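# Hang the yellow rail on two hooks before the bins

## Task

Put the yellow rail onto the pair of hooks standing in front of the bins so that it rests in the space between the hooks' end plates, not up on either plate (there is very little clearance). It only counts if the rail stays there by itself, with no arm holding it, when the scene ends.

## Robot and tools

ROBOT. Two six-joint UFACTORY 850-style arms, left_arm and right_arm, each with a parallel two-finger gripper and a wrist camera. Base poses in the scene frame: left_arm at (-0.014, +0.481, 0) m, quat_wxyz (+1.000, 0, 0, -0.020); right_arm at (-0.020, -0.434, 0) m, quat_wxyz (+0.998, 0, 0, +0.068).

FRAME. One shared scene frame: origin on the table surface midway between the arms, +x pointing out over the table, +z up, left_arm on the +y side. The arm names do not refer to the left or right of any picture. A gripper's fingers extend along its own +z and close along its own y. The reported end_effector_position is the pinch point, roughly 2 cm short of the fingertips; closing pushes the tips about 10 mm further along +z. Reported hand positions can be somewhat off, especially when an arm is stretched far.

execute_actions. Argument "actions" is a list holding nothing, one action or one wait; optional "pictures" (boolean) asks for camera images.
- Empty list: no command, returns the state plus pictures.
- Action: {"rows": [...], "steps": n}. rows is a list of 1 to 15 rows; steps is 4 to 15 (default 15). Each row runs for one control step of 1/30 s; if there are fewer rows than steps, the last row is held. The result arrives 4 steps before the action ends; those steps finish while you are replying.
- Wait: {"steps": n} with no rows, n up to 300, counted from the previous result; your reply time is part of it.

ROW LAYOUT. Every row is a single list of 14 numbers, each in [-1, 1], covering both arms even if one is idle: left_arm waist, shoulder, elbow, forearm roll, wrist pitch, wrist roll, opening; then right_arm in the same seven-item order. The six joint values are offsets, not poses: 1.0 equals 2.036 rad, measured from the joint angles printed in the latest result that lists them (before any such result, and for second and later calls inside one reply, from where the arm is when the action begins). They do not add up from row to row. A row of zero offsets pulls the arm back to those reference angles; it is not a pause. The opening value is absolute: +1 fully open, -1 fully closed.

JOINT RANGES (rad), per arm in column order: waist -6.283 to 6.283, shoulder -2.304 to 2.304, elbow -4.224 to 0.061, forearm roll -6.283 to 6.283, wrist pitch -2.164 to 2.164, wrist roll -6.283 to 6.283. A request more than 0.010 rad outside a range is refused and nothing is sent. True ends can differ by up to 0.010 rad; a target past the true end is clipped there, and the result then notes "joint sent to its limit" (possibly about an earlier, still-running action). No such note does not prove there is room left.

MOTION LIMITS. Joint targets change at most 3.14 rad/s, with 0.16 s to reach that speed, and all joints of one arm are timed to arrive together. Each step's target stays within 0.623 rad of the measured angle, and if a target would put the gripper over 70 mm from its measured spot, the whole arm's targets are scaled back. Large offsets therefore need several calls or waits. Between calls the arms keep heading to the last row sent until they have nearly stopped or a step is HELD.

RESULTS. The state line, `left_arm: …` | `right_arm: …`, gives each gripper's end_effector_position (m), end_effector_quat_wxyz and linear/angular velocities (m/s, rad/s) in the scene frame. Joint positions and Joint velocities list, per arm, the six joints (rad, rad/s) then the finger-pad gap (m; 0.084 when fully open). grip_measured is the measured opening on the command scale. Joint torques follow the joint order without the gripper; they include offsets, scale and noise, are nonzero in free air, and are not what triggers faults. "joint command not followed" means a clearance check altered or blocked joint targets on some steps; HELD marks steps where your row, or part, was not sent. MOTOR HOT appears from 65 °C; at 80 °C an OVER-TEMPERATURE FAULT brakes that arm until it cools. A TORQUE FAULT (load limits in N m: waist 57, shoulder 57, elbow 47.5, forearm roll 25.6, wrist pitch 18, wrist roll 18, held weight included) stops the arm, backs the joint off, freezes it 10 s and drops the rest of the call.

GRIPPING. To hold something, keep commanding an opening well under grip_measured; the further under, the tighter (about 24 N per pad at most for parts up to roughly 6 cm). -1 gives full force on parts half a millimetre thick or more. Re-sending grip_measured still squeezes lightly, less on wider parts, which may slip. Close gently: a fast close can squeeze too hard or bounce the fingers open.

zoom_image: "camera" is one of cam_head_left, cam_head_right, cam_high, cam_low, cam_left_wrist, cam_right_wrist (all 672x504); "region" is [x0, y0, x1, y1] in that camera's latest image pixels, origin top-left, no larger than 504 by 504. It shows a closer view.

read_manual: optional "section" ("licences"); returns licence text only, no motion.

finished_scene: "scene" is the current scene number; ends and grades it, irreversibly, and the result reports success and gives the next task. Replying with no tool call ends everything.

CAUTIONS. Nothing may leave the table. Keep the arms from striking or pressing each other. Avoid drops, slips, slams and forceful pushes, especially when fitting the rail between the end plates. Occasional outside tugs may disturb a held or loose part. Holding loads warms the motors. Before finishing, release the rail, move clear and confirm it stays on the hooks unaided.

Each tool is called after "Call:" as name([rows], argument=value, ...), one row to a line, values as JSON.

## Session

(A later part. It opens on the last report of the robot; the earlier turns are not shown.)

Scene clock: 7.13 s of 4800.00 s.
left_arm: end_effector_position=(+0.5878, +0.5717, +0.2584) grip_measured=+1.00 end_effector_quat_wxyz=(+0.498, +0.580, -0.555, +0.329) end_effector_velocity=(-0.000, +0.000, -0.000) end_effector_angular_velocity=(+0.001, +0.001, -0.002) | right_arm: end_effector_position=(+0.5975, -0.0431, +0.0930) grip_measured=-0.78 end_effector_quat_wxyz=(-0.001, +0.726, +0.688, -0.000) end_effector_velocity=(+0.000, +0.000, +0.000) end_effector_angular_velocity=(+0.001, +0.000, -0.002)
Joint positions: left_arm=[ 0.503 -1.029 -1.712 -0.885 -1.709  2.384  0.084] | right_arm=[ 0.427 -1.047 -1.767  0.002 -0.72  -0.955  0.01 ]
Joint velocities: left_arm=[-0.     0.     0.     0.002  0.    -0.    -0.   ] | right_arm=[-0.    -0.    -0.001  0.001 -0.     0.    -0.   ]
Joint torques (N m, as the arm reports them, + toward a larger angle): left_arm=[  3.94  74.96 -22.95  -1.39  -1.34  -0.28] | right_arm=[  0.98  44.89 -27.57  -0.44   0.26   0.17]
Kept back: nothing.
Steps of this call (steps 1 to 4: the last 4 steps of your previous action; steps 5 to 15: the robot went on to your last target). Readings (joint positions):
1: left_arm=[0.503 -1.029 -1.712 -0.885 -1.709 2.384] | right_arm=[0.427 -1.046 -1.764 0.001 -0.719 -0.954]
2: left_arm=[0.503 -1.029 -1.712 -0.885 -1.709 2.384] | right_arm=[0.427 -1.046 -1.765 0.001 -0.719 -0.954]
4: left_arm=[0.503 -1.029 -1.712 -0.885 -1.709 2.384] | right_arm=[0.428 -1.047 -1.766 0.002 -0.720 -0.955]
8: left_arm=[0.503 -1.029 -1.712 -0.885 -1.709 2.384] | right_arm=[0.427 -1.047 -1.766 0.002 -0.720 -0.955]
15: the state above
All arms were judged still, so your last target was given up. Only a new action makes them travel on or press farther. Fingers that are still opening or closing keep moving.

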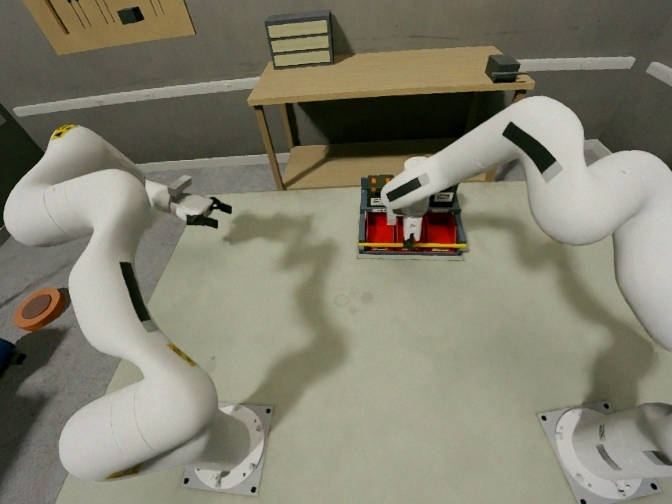

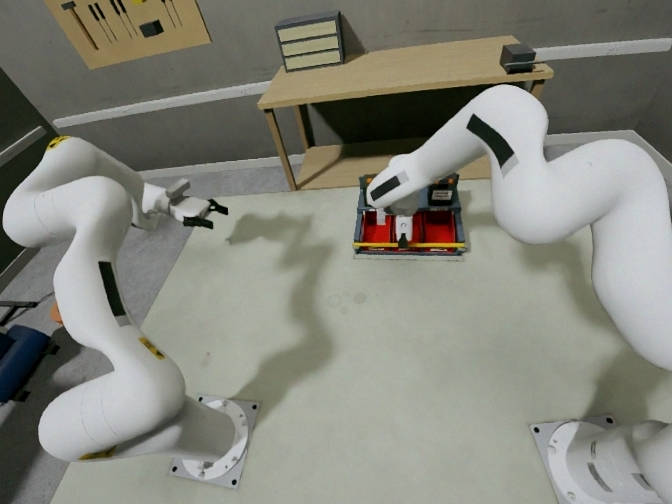

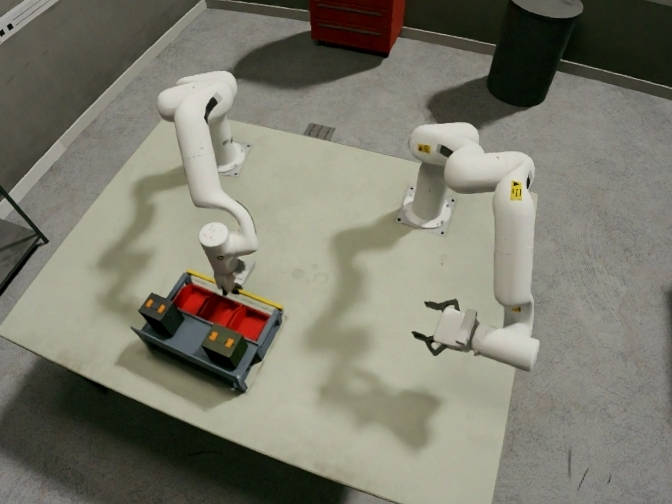

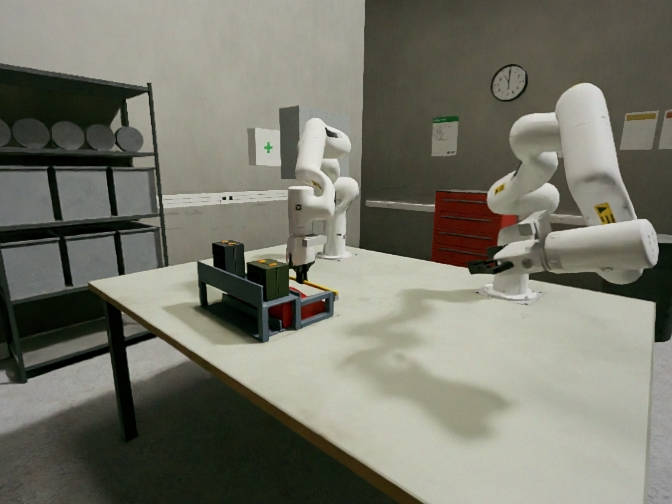

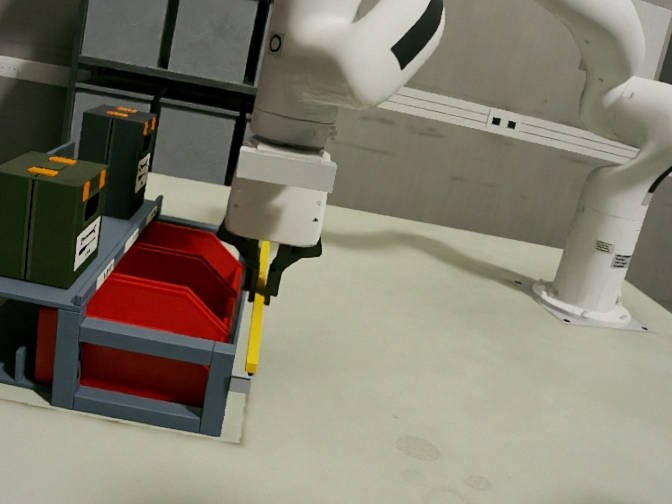

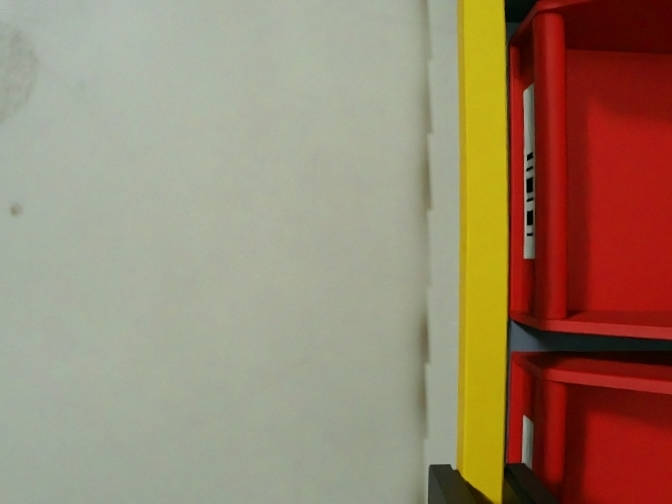

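Call:
execute_actions([
  {"rows":[[0,0,0,0,0,0,1,-0.0038,-0.004,-0.0083,0,-0.0043,0,-1]]},
], pictures=true)

Call:
zoom_image(camera="cam_head_left", region=[345,230,385,260])

Call:
zoom_image(camera="cam_head_left", region=[445,230,485,260])

Call:
zoom_image(camera="cam_left_wrist", region=[190,230,330,410])

Call:
zoom_image(camera="cam_high", region=[165,245,300,335])

Scene clock: 7.73 s of 4800.00 s.
left_arm: end_effector_position=(+0.5878, +0.5717, +0.2584) grip_measured=+1.00 end_effector_quat_wxyz=(+0.498, +0.580, -0.555, +0.329) end_effector_velocity=(-0.000, +0.000, -0.000) end_effector_angular_velocity=(-0.000, +0.000, -0.000) | right_arm: end_effector_position=(+0.6034, -0.0460, +0.0936) grip_measured=-0.78 end_effector_quat_wxyz=(-0.001, +0.728, +0.685, -0.000) end_effector_velocity=(-0.000, +0.000, +0.000) end_effector_angular_velocity=(-0.000, +0.001, -0.000)
Joint positions: left_arm=[ 0.503 -1.029 -1.712 -0.885 -1.709  2.384  0.084] | right_arm=[ 0.419 -1.055 -1.784  0.002 -0.729 -0.955  0.01 ]
Joint velocities: left_arm=[0.    0.    0.001 0.    0.    0.001 0.   ] | right_arm=[ 0.     0.    -0.     0.001 -0.002 -0.    -0.   ]
Joint torques (N m, as the arm reports them, + toward a larger angle): left_arm=[  2.48  74.77 -23.85  -0.72  -1.28  -0.05] | right_arm=[  0.79  44.49 -26.83  -0.67   0.14   0.23]
Steps of this call (steps 1 to 7: nothing new was sent; steps 8 to 18: the first 11 steps of this action). Readings (joint positions):
8: left_arm=[0.503 -1.029 -1.712 -0.885 -1.709 2.384] | right_arm=[0.427 -1.048 -1.767 0.002 -0.721 -0.955]
9: left_arm=[0.503 -1.029 -1.712 -0.885 -1.709 2.384] | right_arm=[0.425 -1.050 -1.772 0.002 -0.723 -0.955]
11: left_arm=[0.503 -1.029 -1.712 -0.885 -1.709 2.384] | right_arm=[0.421 -1.054 -1.780 0.001 -0.727 -0.955]
15: left_arm=[0.503 -1.029 -1.712 -0.885 -1.709 2.384] | right_arm=[0.419 -1.055 -1.783 0.001 -0.729 -0.955]
18: the state above

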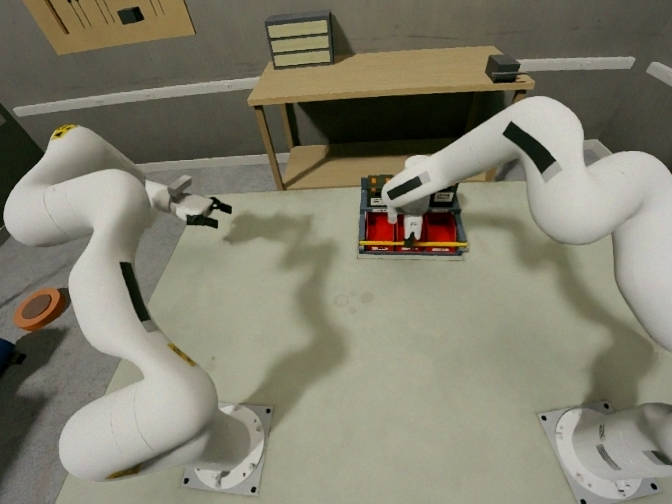

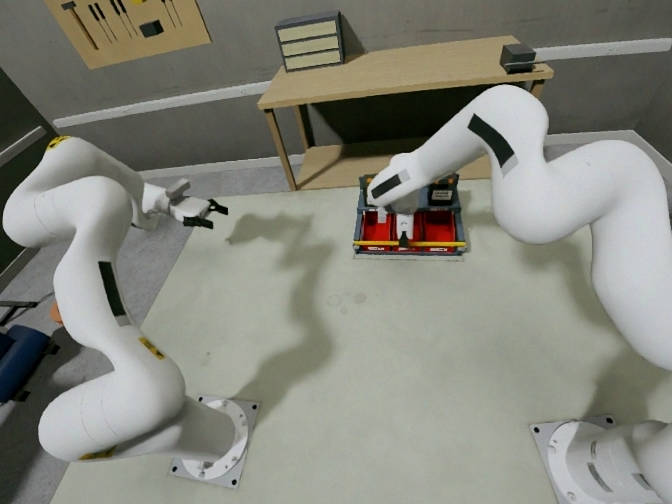

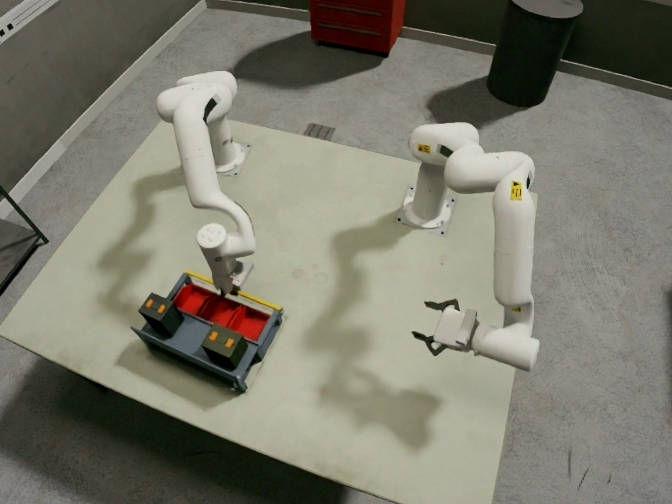

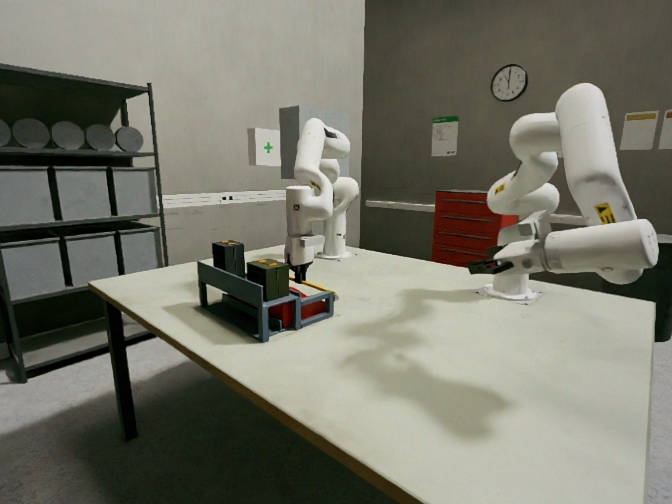

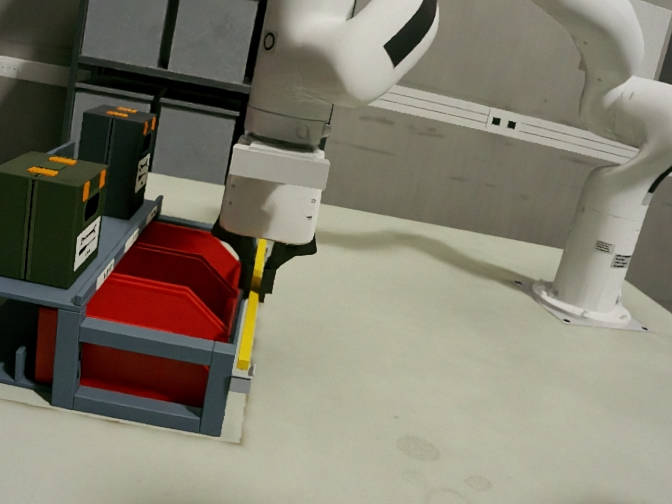

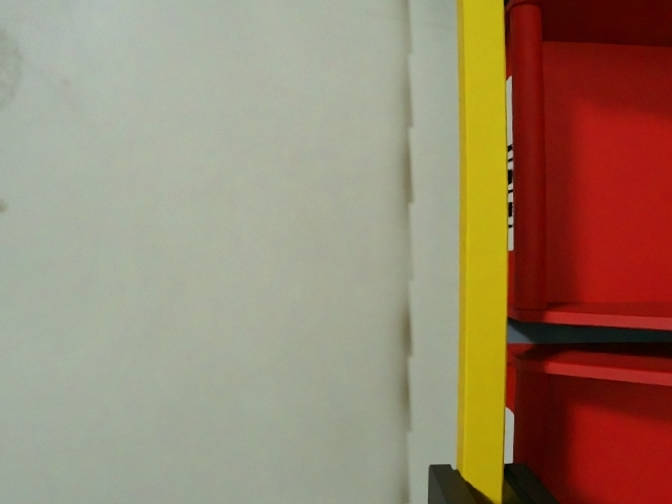

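Region (345, 230, 385, 260) of cam_head_left's 672x504 image, scaled by 12.600, with more detail than that image has; it fills the top 378 rows of this view, and the rest is white.

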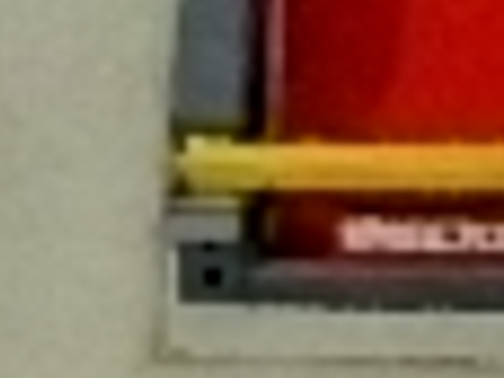

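Region (445, 230, 485, 260) of cam_head_left's 672x504 image, scaled by 12.600, with more detail than that image has; it fills the top 378 rows of this view, and the rest is white.

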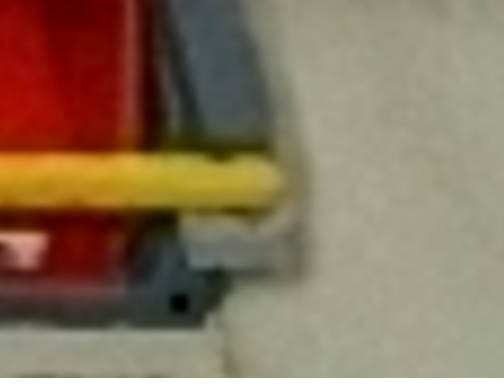

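Region (190, 230, 330, 410) of cam_left_wrist's 672x504 image, scaled by 2.800, with more detail than that image has.

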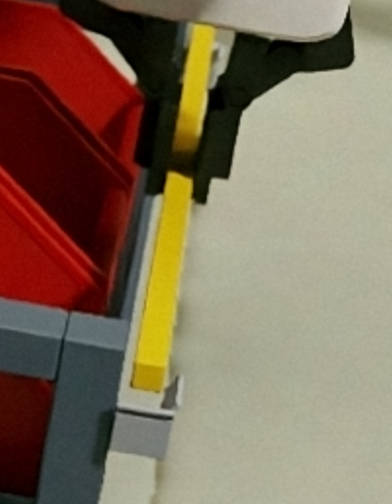

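Region (165, 245, 300, 335) of cam_high's 672x504 image, scaled by 3.733, with more detail than that image has.

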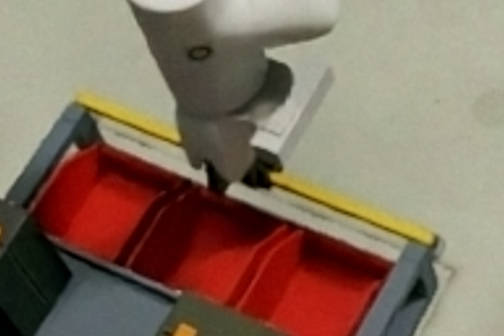

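Lower 10 mm, with a small yaw back.

Call:
execute_actions([
  {"rows":[[0,0,0,0,0,0,1,0,-0.002,-0.0003,0,0.0017,-0.003,-1],[0,0,0,0,0,0,1,0,-0.004,-0.0006,0,0.0034,-0.003,-1],[0,0,0,0,0,0,1,0,-0.006,-0.0008,0,0.005,-0.003,-1],[0,0,0,0,0,0,1,0,-0.0073,-0.001,0,0.0063,-0.003,-1]]},
], pictures=true)

Call:
zoom_image(camera="cam_head_left", region=[345,220,480,270])

Call:
zoom_image(camera="cam_left_wrist", region=[190,230,330,410])

Scene clock: 8.27 s of 4800.00 s.
left_arm: end_effector_position=(+0.5878, +0.5717, +0.2584) grip_measured=+1.00 end_effector_quat_wxyz=(+0.498, +0.580, -0.555, +0.329) end_effector_velocity=(-0.000, -0.000, -0.000) end_effector_angular_velocity=(-0.002, +0.002, +0.001) | right_arm: end_effector_position=(+0.6034, -0.0460, +0.0836) grip_measured=-0.78 end_effector_quat_wxyz=(-0.001, +0.726, +0.688, -0.000) end_effector_velocity=(+0.002, +0.002, +0.003) end_effector_angular_velocity=(+0.004, -0.006, +0.001)
Joint positions: left_arm=[ 0.503 -1.029 -1.712 -0.885 -1.709  2.384  0.084] | right_arm=[ 0.419 -1.07  -1.786  0.002 -0.716 -0.961  0.01 ]
Joint velocities: left_arm=[ 0.    -0.     0.001 -0.001 -0.001  0.     0.   ] | right_arm=[ 0.     0.002 -0.003  0.001  0.001 -0.001 -0.   ]
Joint torques (N m, as the arm reports them, + toward a larger angle): left_arm=[  2.74  75.67 -24.12  -0.98  -1.37  -0.08] | right_arm=[ -0.16  44.19 -26.52  -0.56   0.15   0.35]
Steps of this call (steps 1 to 4: the last 4 steps of your previous action; step 5: the robot went on to your last target; steps 6 to 16: the first 11 steps of this action). Readings (joint positions):
6: left_arm=[0.503 -1.029 -1.712 -0.885 -1.709 2.384] | right_arm=[0.419 -1.056 -1.784 0.002 -0.729 -0.955]
7: left_arm=[0.503 -1.029 -1.712 -0.885 -1.709 2.384] | right_arm=[0.419 -1.057 -1.784 0.002 -0.728 -0.957]
9: left_arm=[0.503 -1.029 -1.712 -0.885 -1.709 2.384] | right_arm=[0.419 -1.062 -1.785 0.002 -0.723 -0.960]
13: left_arm=[0.503 -1.029 -1.712 -0.885 -1.709 2.384] | right_arm=[0.419 -1.070 -1.785 0.002 -0.717 -0.961]
16: the state above

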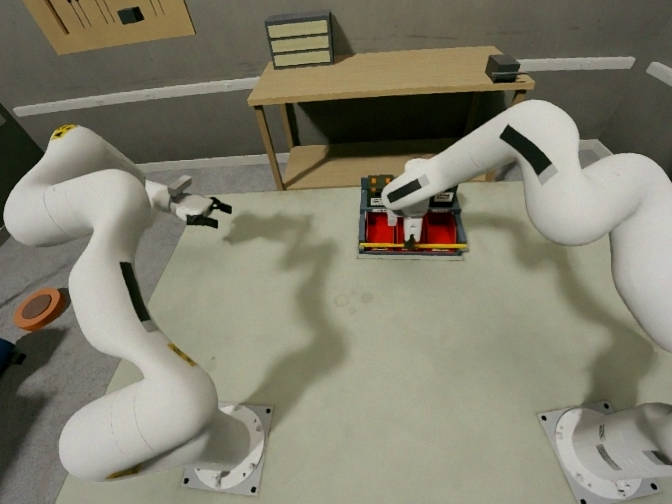

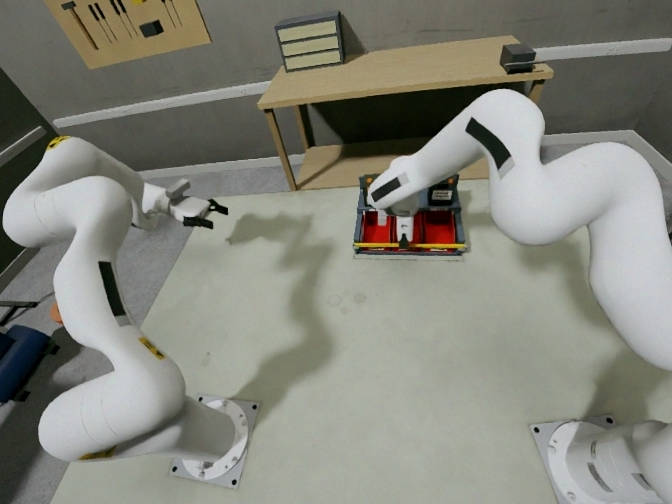

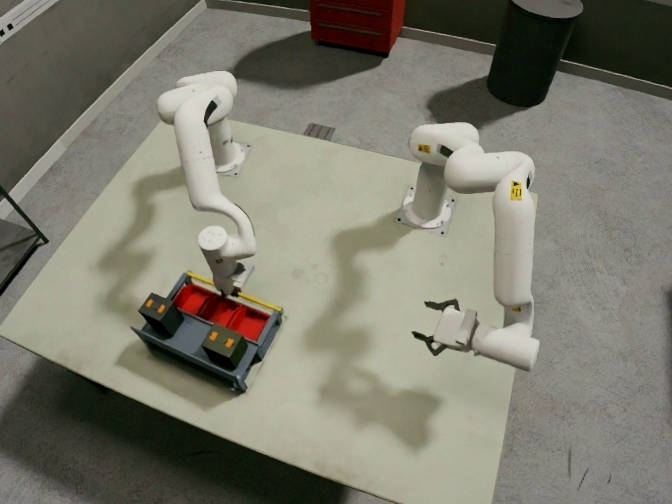

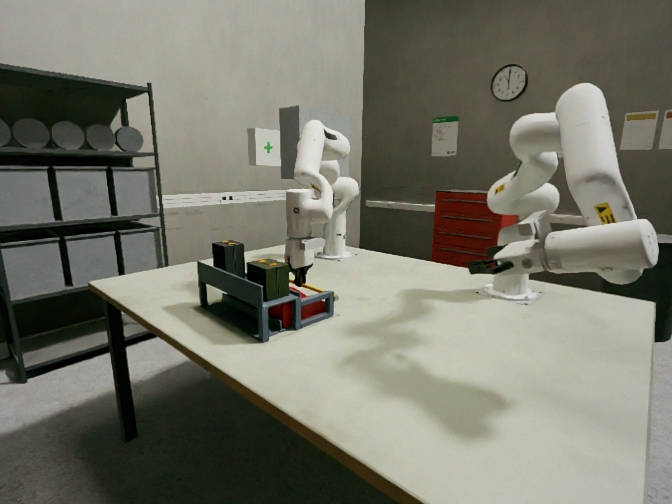

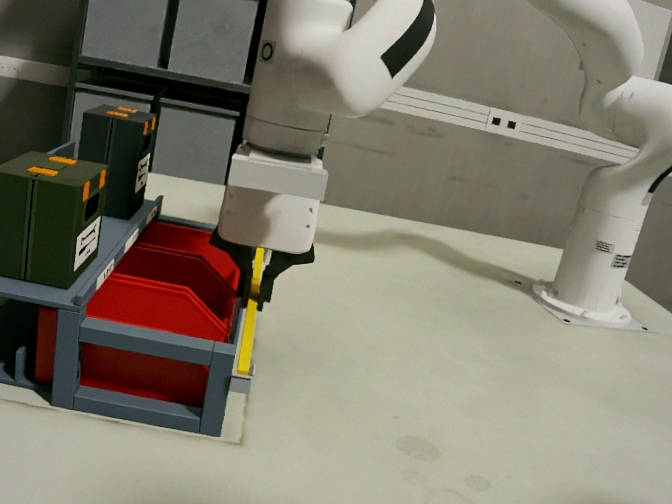

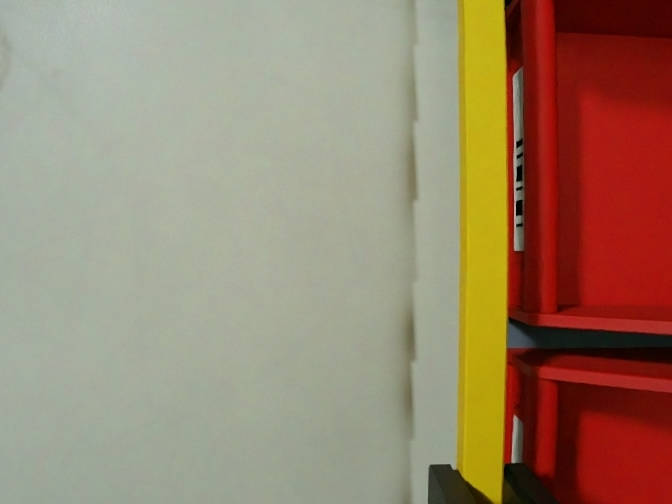

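Region (345, 220, 480, 270) of cam_head_left's 672x504 image, scaled by 3.733, with more detail than that image has; it fills the top 187 rows of this view, and the rest is white.

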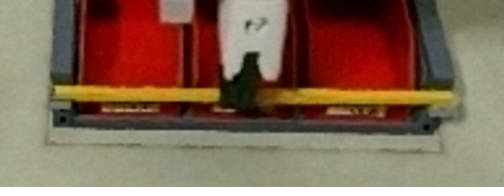

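Region (190, 230, 330, 410) of cam_left_wrist's 672x504 image, scaled by 2.800, with more detail than that image has.

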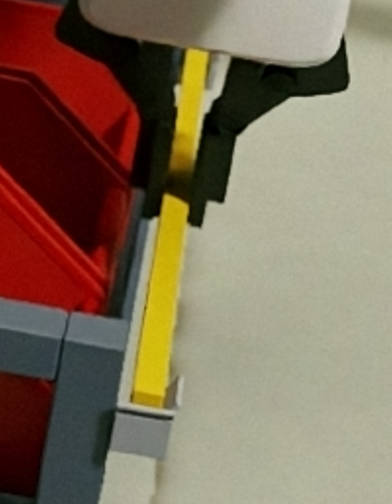

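Call:
execute_actions([
  {"rows":[[0,0,0,0,0,0,1,-0.0012,0.002,0.0025,0,0.0006,0,-1]],"steps":9},
])

Call:
execute_actions([
  {"rows":[[0,0,0,0,0,0,1,0,-0.0045,-0.0007,0,0.0038,0,-1]]},
], pictures=true)

Call:
zoom_image(camera="cam_head_left", region=[345,220,480,270])

Call:
zoom_image(camera="cam_left_wrist", region=[190,230,330,410])

Scene clock: 8.67 s of 4800.00 s.
left_arm: end_effector_position=(+0.5878, +0.5717, +0.2584) grip_measured=+1.00 end_effector_quat_wxyz=(+0.498, +0.580, -0.555, +0.329) end_effector_velocity=(+0.000, -0.000, -0.000) end_effector_angular_velocity=(-0.000, +0.000, -0.001) | right_arm: end_effector_position=(+0.6038, -0.0473, +0.0849) grip_measured=-0.78 end_effector_quat_wxyz=(-0.001, +0.727, +0.687, +0.001) end_effector_velocity=(+0.002, -0.001, +0.004) end_effector_angular_velocity=(+0.006, -0.007, -0.006)
Joint positions: left_arm=[ 0.503 -1.029 -1.712 -0.885 -1.709  2.384  0.084] | right_arm=[ 0.418 -1.066 -1.782  0.002 -0.714 -0.961  0.01 ]
Joint velocities: left_arm=[-0.001 -0.    -0.     0.    -0.    -0.    -0.   ] | right_arm=[-0.003  0.01   0.007  0.002  0.007  0.002  0.   ]
Joint torques (N m, as the arm reports them, + toward a larger angle): left_arm=[  4.99  74.45 -24.29  -0.91  -1.27   0.01] | right_arm=[ -1.43  43.94 -24.89  -1.35  -0.52   0.14]
Steps of this call (steps 1 to 4: the last 4 steps of your previous action; steps 5 to 7: the robot went on to your last target; steps 8 to 12: the first 5 steps of this action). Readings (joint positions):
8: left_arm=[0.503 -1.029 -1.712 -0.885 -1.709 2.384] | right_arm=[0.419 -1.070 -1.785 0.002 -0.716 -0.961]
9: left_arm=[0.503 -1.029 -1.712 -0.885 -1.709 2.384] | right_arm=[0.419 -1.069 -1.784 0.002 -0.716 -0.961]
11: left_arm=[0.503 -1.029 -1.712 -0.885 -1.709 2.384] | right_arm=[0.418 -1.067 -1.782 0.002 -0.715 -0.961]
12: the state above

Scene clock: 9.17 s of 4800.00 s.
left_arm: end_effector_position=(+0.5878, +0.5717, +0.2584) grip_measured=+1.00 end_effector_quat_wxyz=(+0.498, +0.580, -0.555, +0.329) end_effector_velocity=(+0.000, -0.000, -0.001) end_effector_angular_velocity=(+0.000, +0.000, -0.001) | right_arm: end_effector_position=(+0.6038, -0.0473, +0.0789) grip_measured=-0.78 end_effector_quat_wxyz=(-0.000, +0.727, +0.687, +0.001) end_effector_velocity=(-0.000, -0.000, -0.001) end_effector_angular_velocity=(-0.001, +0.001, +0.001)
Joint positions: left_arm=[ 0.503 -1.029 -1.712 -0.885 -1.709  2.384  0.084] | right_arm=[ 0.418 -1.075 -1.783  0.002 -0.706 -0.961  0.01 ]
Joint velocities: left_arm=[-0.001 -0.001 -0.     0.     0.001  0.001  0.   ] | right_arm=[-0.    -0.001  0.    -0.001 -0.    -0.001  0.   ]
Joint torques (N m, as the arm reports them, + toward a larger angle): left_arm=[  2.49  72.95 -23.25  -0.88  -1.26  -0.2 ] | right_arm=[ -2.42  41.69 -22.77  -1.62  -0.79   0.24]
Steps of this call (steps 1 to 4: the last 4 steps of your previous action; steps 5 to 15: the first 11 steps of this action, its rows measured from where the robot was after step 4). Readings (joint positions):
4: left_arm=[0.503 -1.029 -1.712 -0.885 -1.709 2.384] | right_arm=[0.417 -1.066 -1.781 0.002 -0.714 -0.961]
5: left_arm=[0.503 -1.029 -1.712 -0.885 -1.709 2.384] | right_arm=[0.417 -1.066 -1.781 0.002 -0.714 -0.961]
6: left_arm=[0.503 -1.029 -1.712 -0.885 -1.709 2.384] | right_arm=[0.417 -1.068 -1.782 0.002 -0.712 -0.961]
8: left_arm=[0.503 -1.029 -1.712 -0.885 -1.709 2.384] | right_arm=[0.418 -1.073 -1.782 0.002 -0.707 -0.961]
12: left_arm=[0.503 -1.029 -1.712 -0.885 -1.709 2.384] | right_arm=[0.418 -1.075 -1.783 0.002 -0.706 -0.961]
15: the state above

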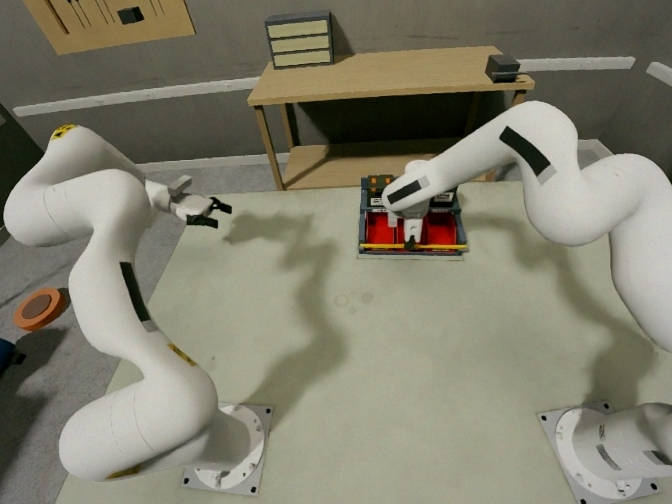

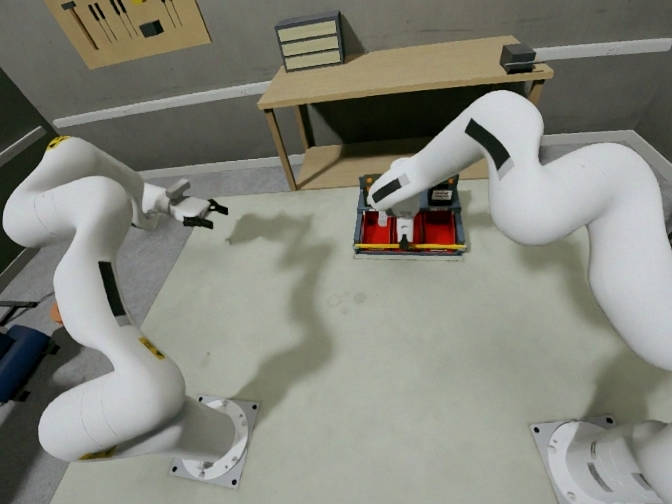

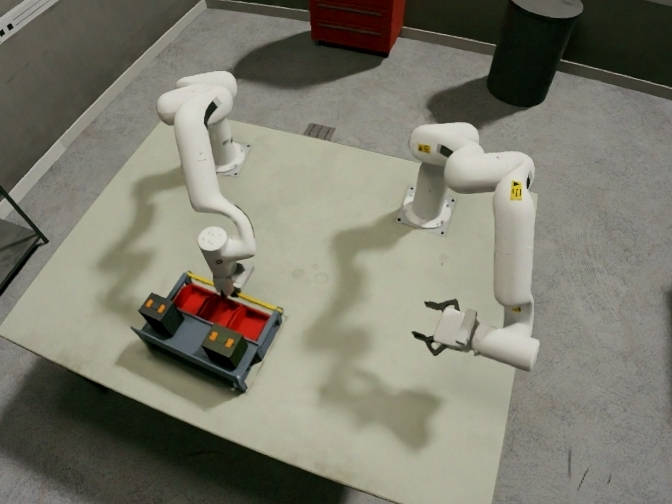

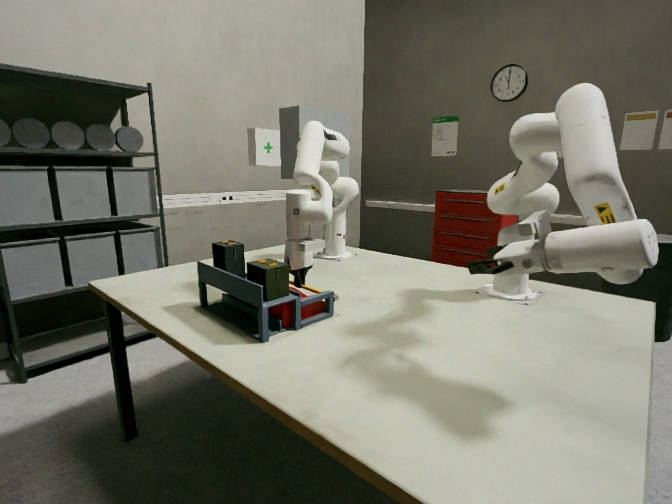

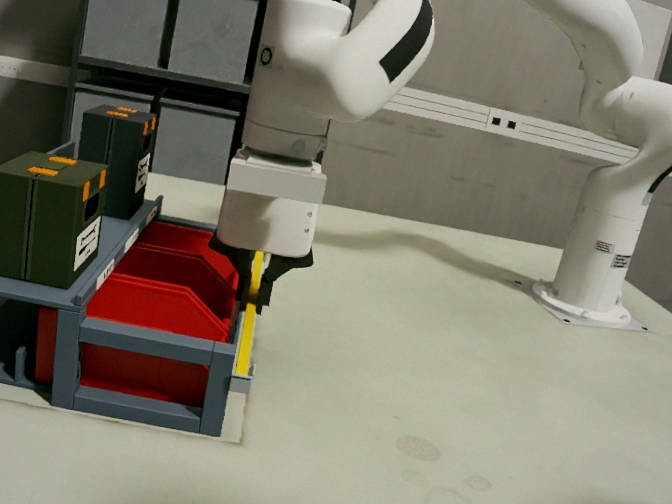

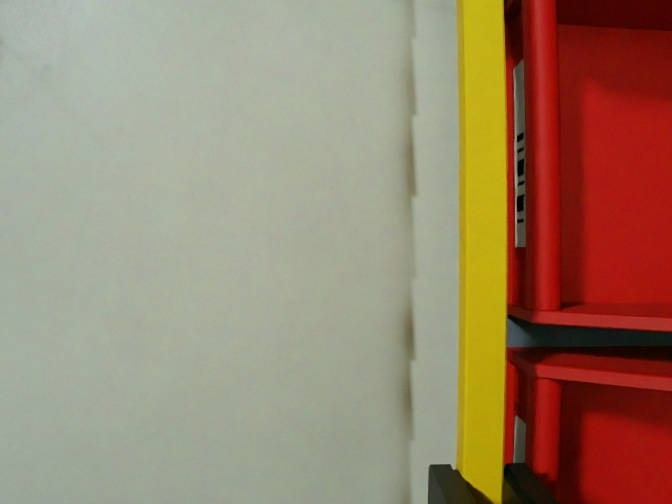

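Region (345, 220, 480, 270) of cam_head_left's 672x504 image, scaled by 3.733, with more detail than that image has; it fills the top 187 rows of this view, and the rest is white.

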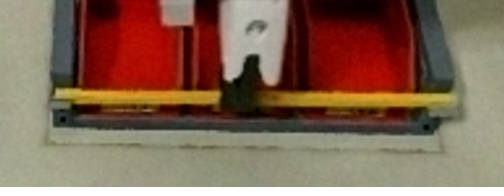

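Region (190, 230, 330, 410) of cam_left_wrist's 672x504 image, scaled by 2.800, with more detail than that image has.

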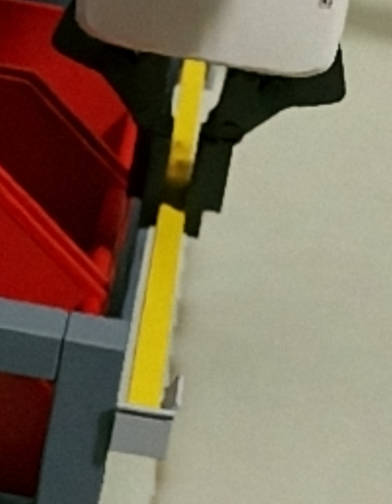

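It hit the far plate sideways, so both ends are in. Relieve, release, lift.

Call:
execute_actions([
  {"rows":[[0,0,0,0,0,0,1,0.0005,-0.0015,-0.001,0,0.0005,0,-1],[0,0,0,0,0,0,1,0.0005,-0.0015,-0.001,0,0.0005,0,-1],[0,0,0,0,0,0,1,0.0005,-0.0015,-0.001,0,0.0005,0,-1],[0,0,0,0,0,0,1,0.0005,-0.0015,-0.001,0,0.0005,0,-1],[0,0,0,0,0,0,1,0.0005,-0.0015,-0.001,0,0.0005,0,-1],[0,0,0,0,0,0,1,0.0005,-0.0015,-0.001,0,0.0005,0,-0.6]]},
])

Call:
execute_actions([
  {"rows":[[0,0,0,0,0,0,1,0,0.06,0.008,0,-0.052,0,-0.6]]},
], pictures=true)

Call:
zoom_image(camera="cam_left_wrist", region=[190,220,330,410])

Scene clock: 9.80 s of 4800.00 s.
left_arm: end_effector_position=(+0.5878, +0.5717, +0.2584) grip_measured=+1.00 end_effector_quat_wxyz=(+0.498, +0.580, -0.555, +0.329) end_effector_velocity=(-0.000, -0.001, -0.000) end_effector_angular_velocity=(-0.002, +0.001, +0.000) | right_arm: end_effector_position=(+0.6033, -0.0470, +0.0768) grip_measured=-0.62 end_effector_quat_wxyz=(-0.001, +0.727, +0.687, +0.000) end_effector_velocity=(+0.003, +0.003, +0.004) end_effector_angular_velocity=(+0.007, -0.011, +0.002)
Joint positions: left_arm=[ 0.503 -1.029 -1.712 -0.885 -1.709  2.384  0.084] | right_arm=[ 0.418 -1.078 -1.784  0.002 -0.706 -0.961  0.017]
Joint velocities: left_arm=[-0.     0.001  0.002 -0.001 -0.     0.     0.   ] | right_arm=[ 0.001  0.004 -0.005  0.     0.004 -0.001  0.001]
Joint torques (N m, as the arm reports them, + toward a larger angle): left_arm=[  2.93  73.29 -23.95  -1.45  -1.4   -0.3 ] | right_arm=[  0.71  42.26 -25.44  -0.86   0.11   0.28]
Steps of this call (steps 1 to 4: the last 4 steps of your previous action; steps 5 to 8: the robot went on to your last target; steps 9 to 19: the first 11 steps of this action). Readings (joint positions):
9: left_arm=[0.503 -1.029 -1.712 -0.885 -1.709 2.384] | right_arm=[0.418 -1.075 -1.783 0.002 -0.706 -0.961]
10: left_arm=[0.503 -1.029 -1.712 -0.885 -1.709 2.384] | right_arm=[0.418 -1.076 -1.783 0.002 -0.706 -0.961]
12: left_arm=[0.503 -1.029 -1.712 -0.885 -1.709 2.384] | right_arm=[0.418 -1.077 -1.784 0.002 -0.707 -0.961]
16: left_arm=[0.503 -1.029 -1.712 -0.885 -1.709 2.384] | right_arm=[0.418 -1.078 -1.784 0.002 -0.706 -0.961]
19: the state above

Scene clock: 10.30 s of 4800.00 s.
left_arm: end_effector_position=(+0.5878, +0.5717, +0.2584) grip_measured=+1.00 end_effector_quat_wxyz=(+0.498, +0.580, -0.555, +0.329) end_effector_velocity=(+0.000, -0.000, +0.000) end_effector_angular_velocity=(+0.000, -0.000, -0.001) | right_arm: end_effector_position=(+0.6005, -0.0486, +0.1588) grip_measured=-0.62 end_effector_quat_wxyz=(-0.001, +0.727, +0.687, -0.000) end_effector_velocity=(-0.017, -0.011, -0.025) end_effector_angular_velocity=(-0.033, +0.051, +0.001)
Joint positions: left_arm=[ 0.503 -1.029 -1.712 -0.885 -1.709  2.384  0.084] | right_arm=[ 0.418 -0.958 -1.768  0.002 -0.811 -0.961  0.017]
Joint velocities: left_arm=[-0.001  0.    -0.001  0.001 -0.001 -0.    -0.   ] | right_arm=[-0.    -0.017  0.031 -0.001 -0.013  0.    -0.   ]
Joint torques (N m, as the arm reports them, + toward a larger angle): left_arm=[  3.62  75.3  -22.39  -1.42  -1.27  -0.05] | right_arm=[  1.94  45.46 -28.85  -0.01   0.27   0.26]
Steps of this call (steps 1 to 4: the last 4 steps of your previous action; steps 5 to 15: the first 11 steps of this action, its rows measured from where the robot was after step 4). Readings (joint positions):
4: left_arm=[0.503 -1.029 -1.712 -0.885 -1.709 2.384] | right_arm=[0.418 -1.078 -1.784 0.002 -0.705 -0.961]
5: left_arm=[0.503 -1.029 -1.712 -0.885 -1.709 2.384] | right_arm=[0.418 -1.078 -1.784 0.002 -0.706 -0.961]
6: left_arm=[0.503 -1.029 -1.712 -0.885 -1.709 2.384] | right_arm=[0.418 -1.072 -1.782 0.002 -0.713 -0.961]
8: left_arm=[0.503 -1.029 -1.712 -0.885 -1.709 2.384] | right_arm=[0.418 -1.024 -1.772 0.002 -0.758 -0.961]
12: left_arm=[0.503 -1.029 -1.712 -0.885 -1.709 2.384] | right_arm=[0.418 -0.956 -1.774 0.002 -0.806 -0.961]
15: the state above

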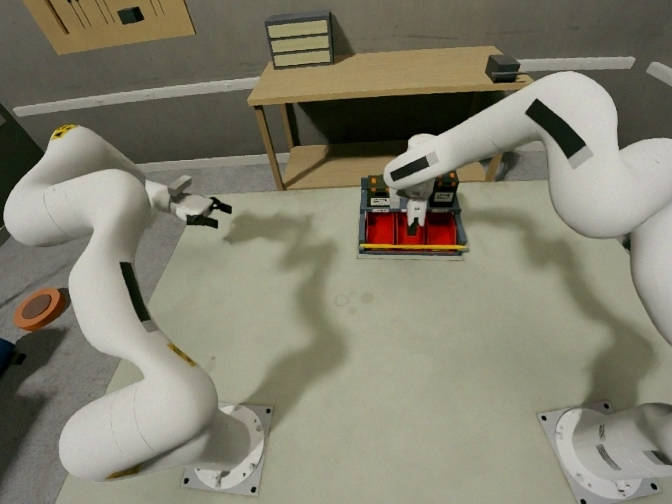

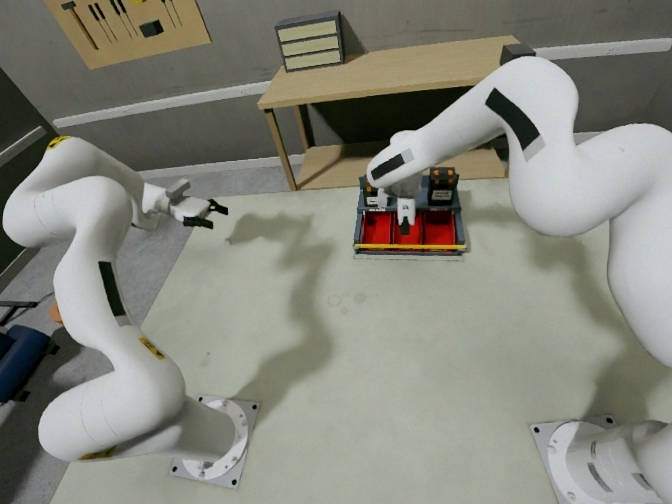

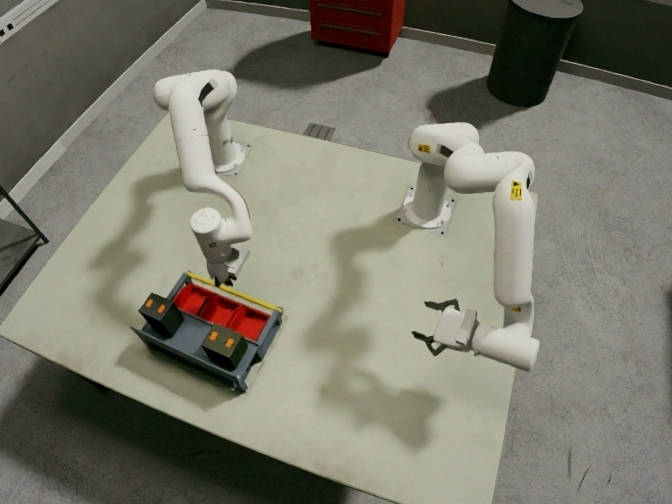

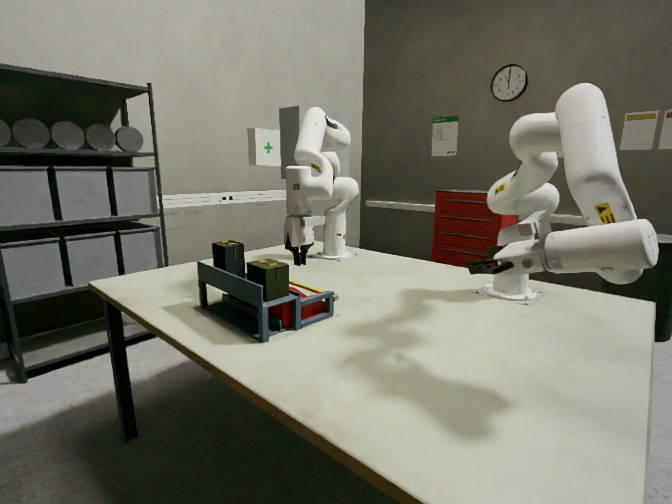

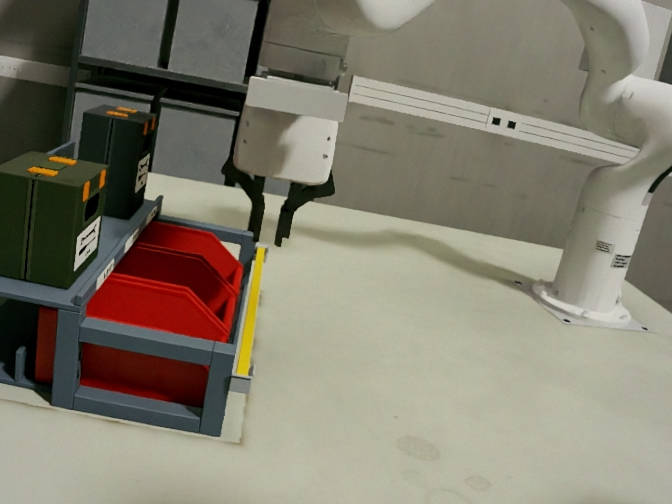

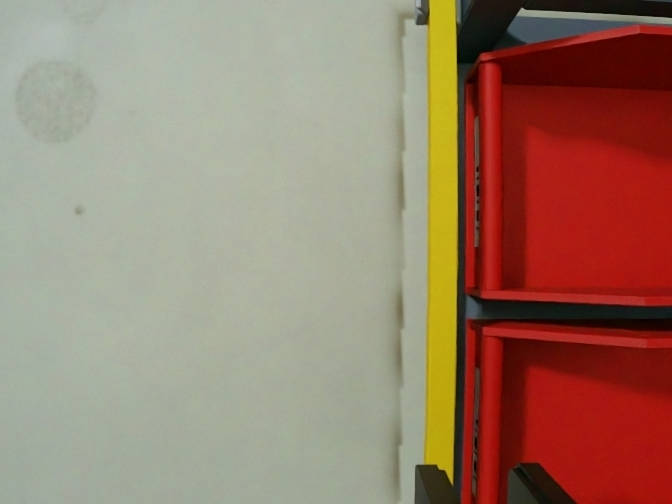

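Region (190, 220, 330, 410) of cam_left_wrist's 672x504 image, scaled by 2.653, with more detail than that image has; it fills the left 371 columns of this view, and the rest is white.

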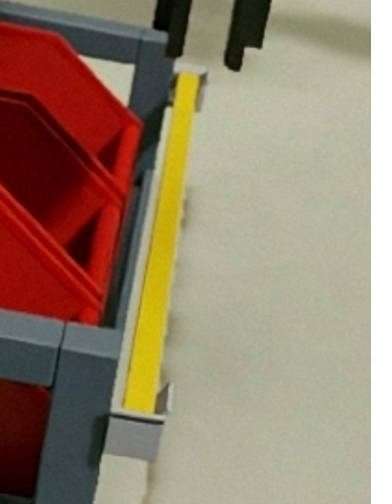

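Call:
finished_scene(scene=1)

The scene is finished: the task was done.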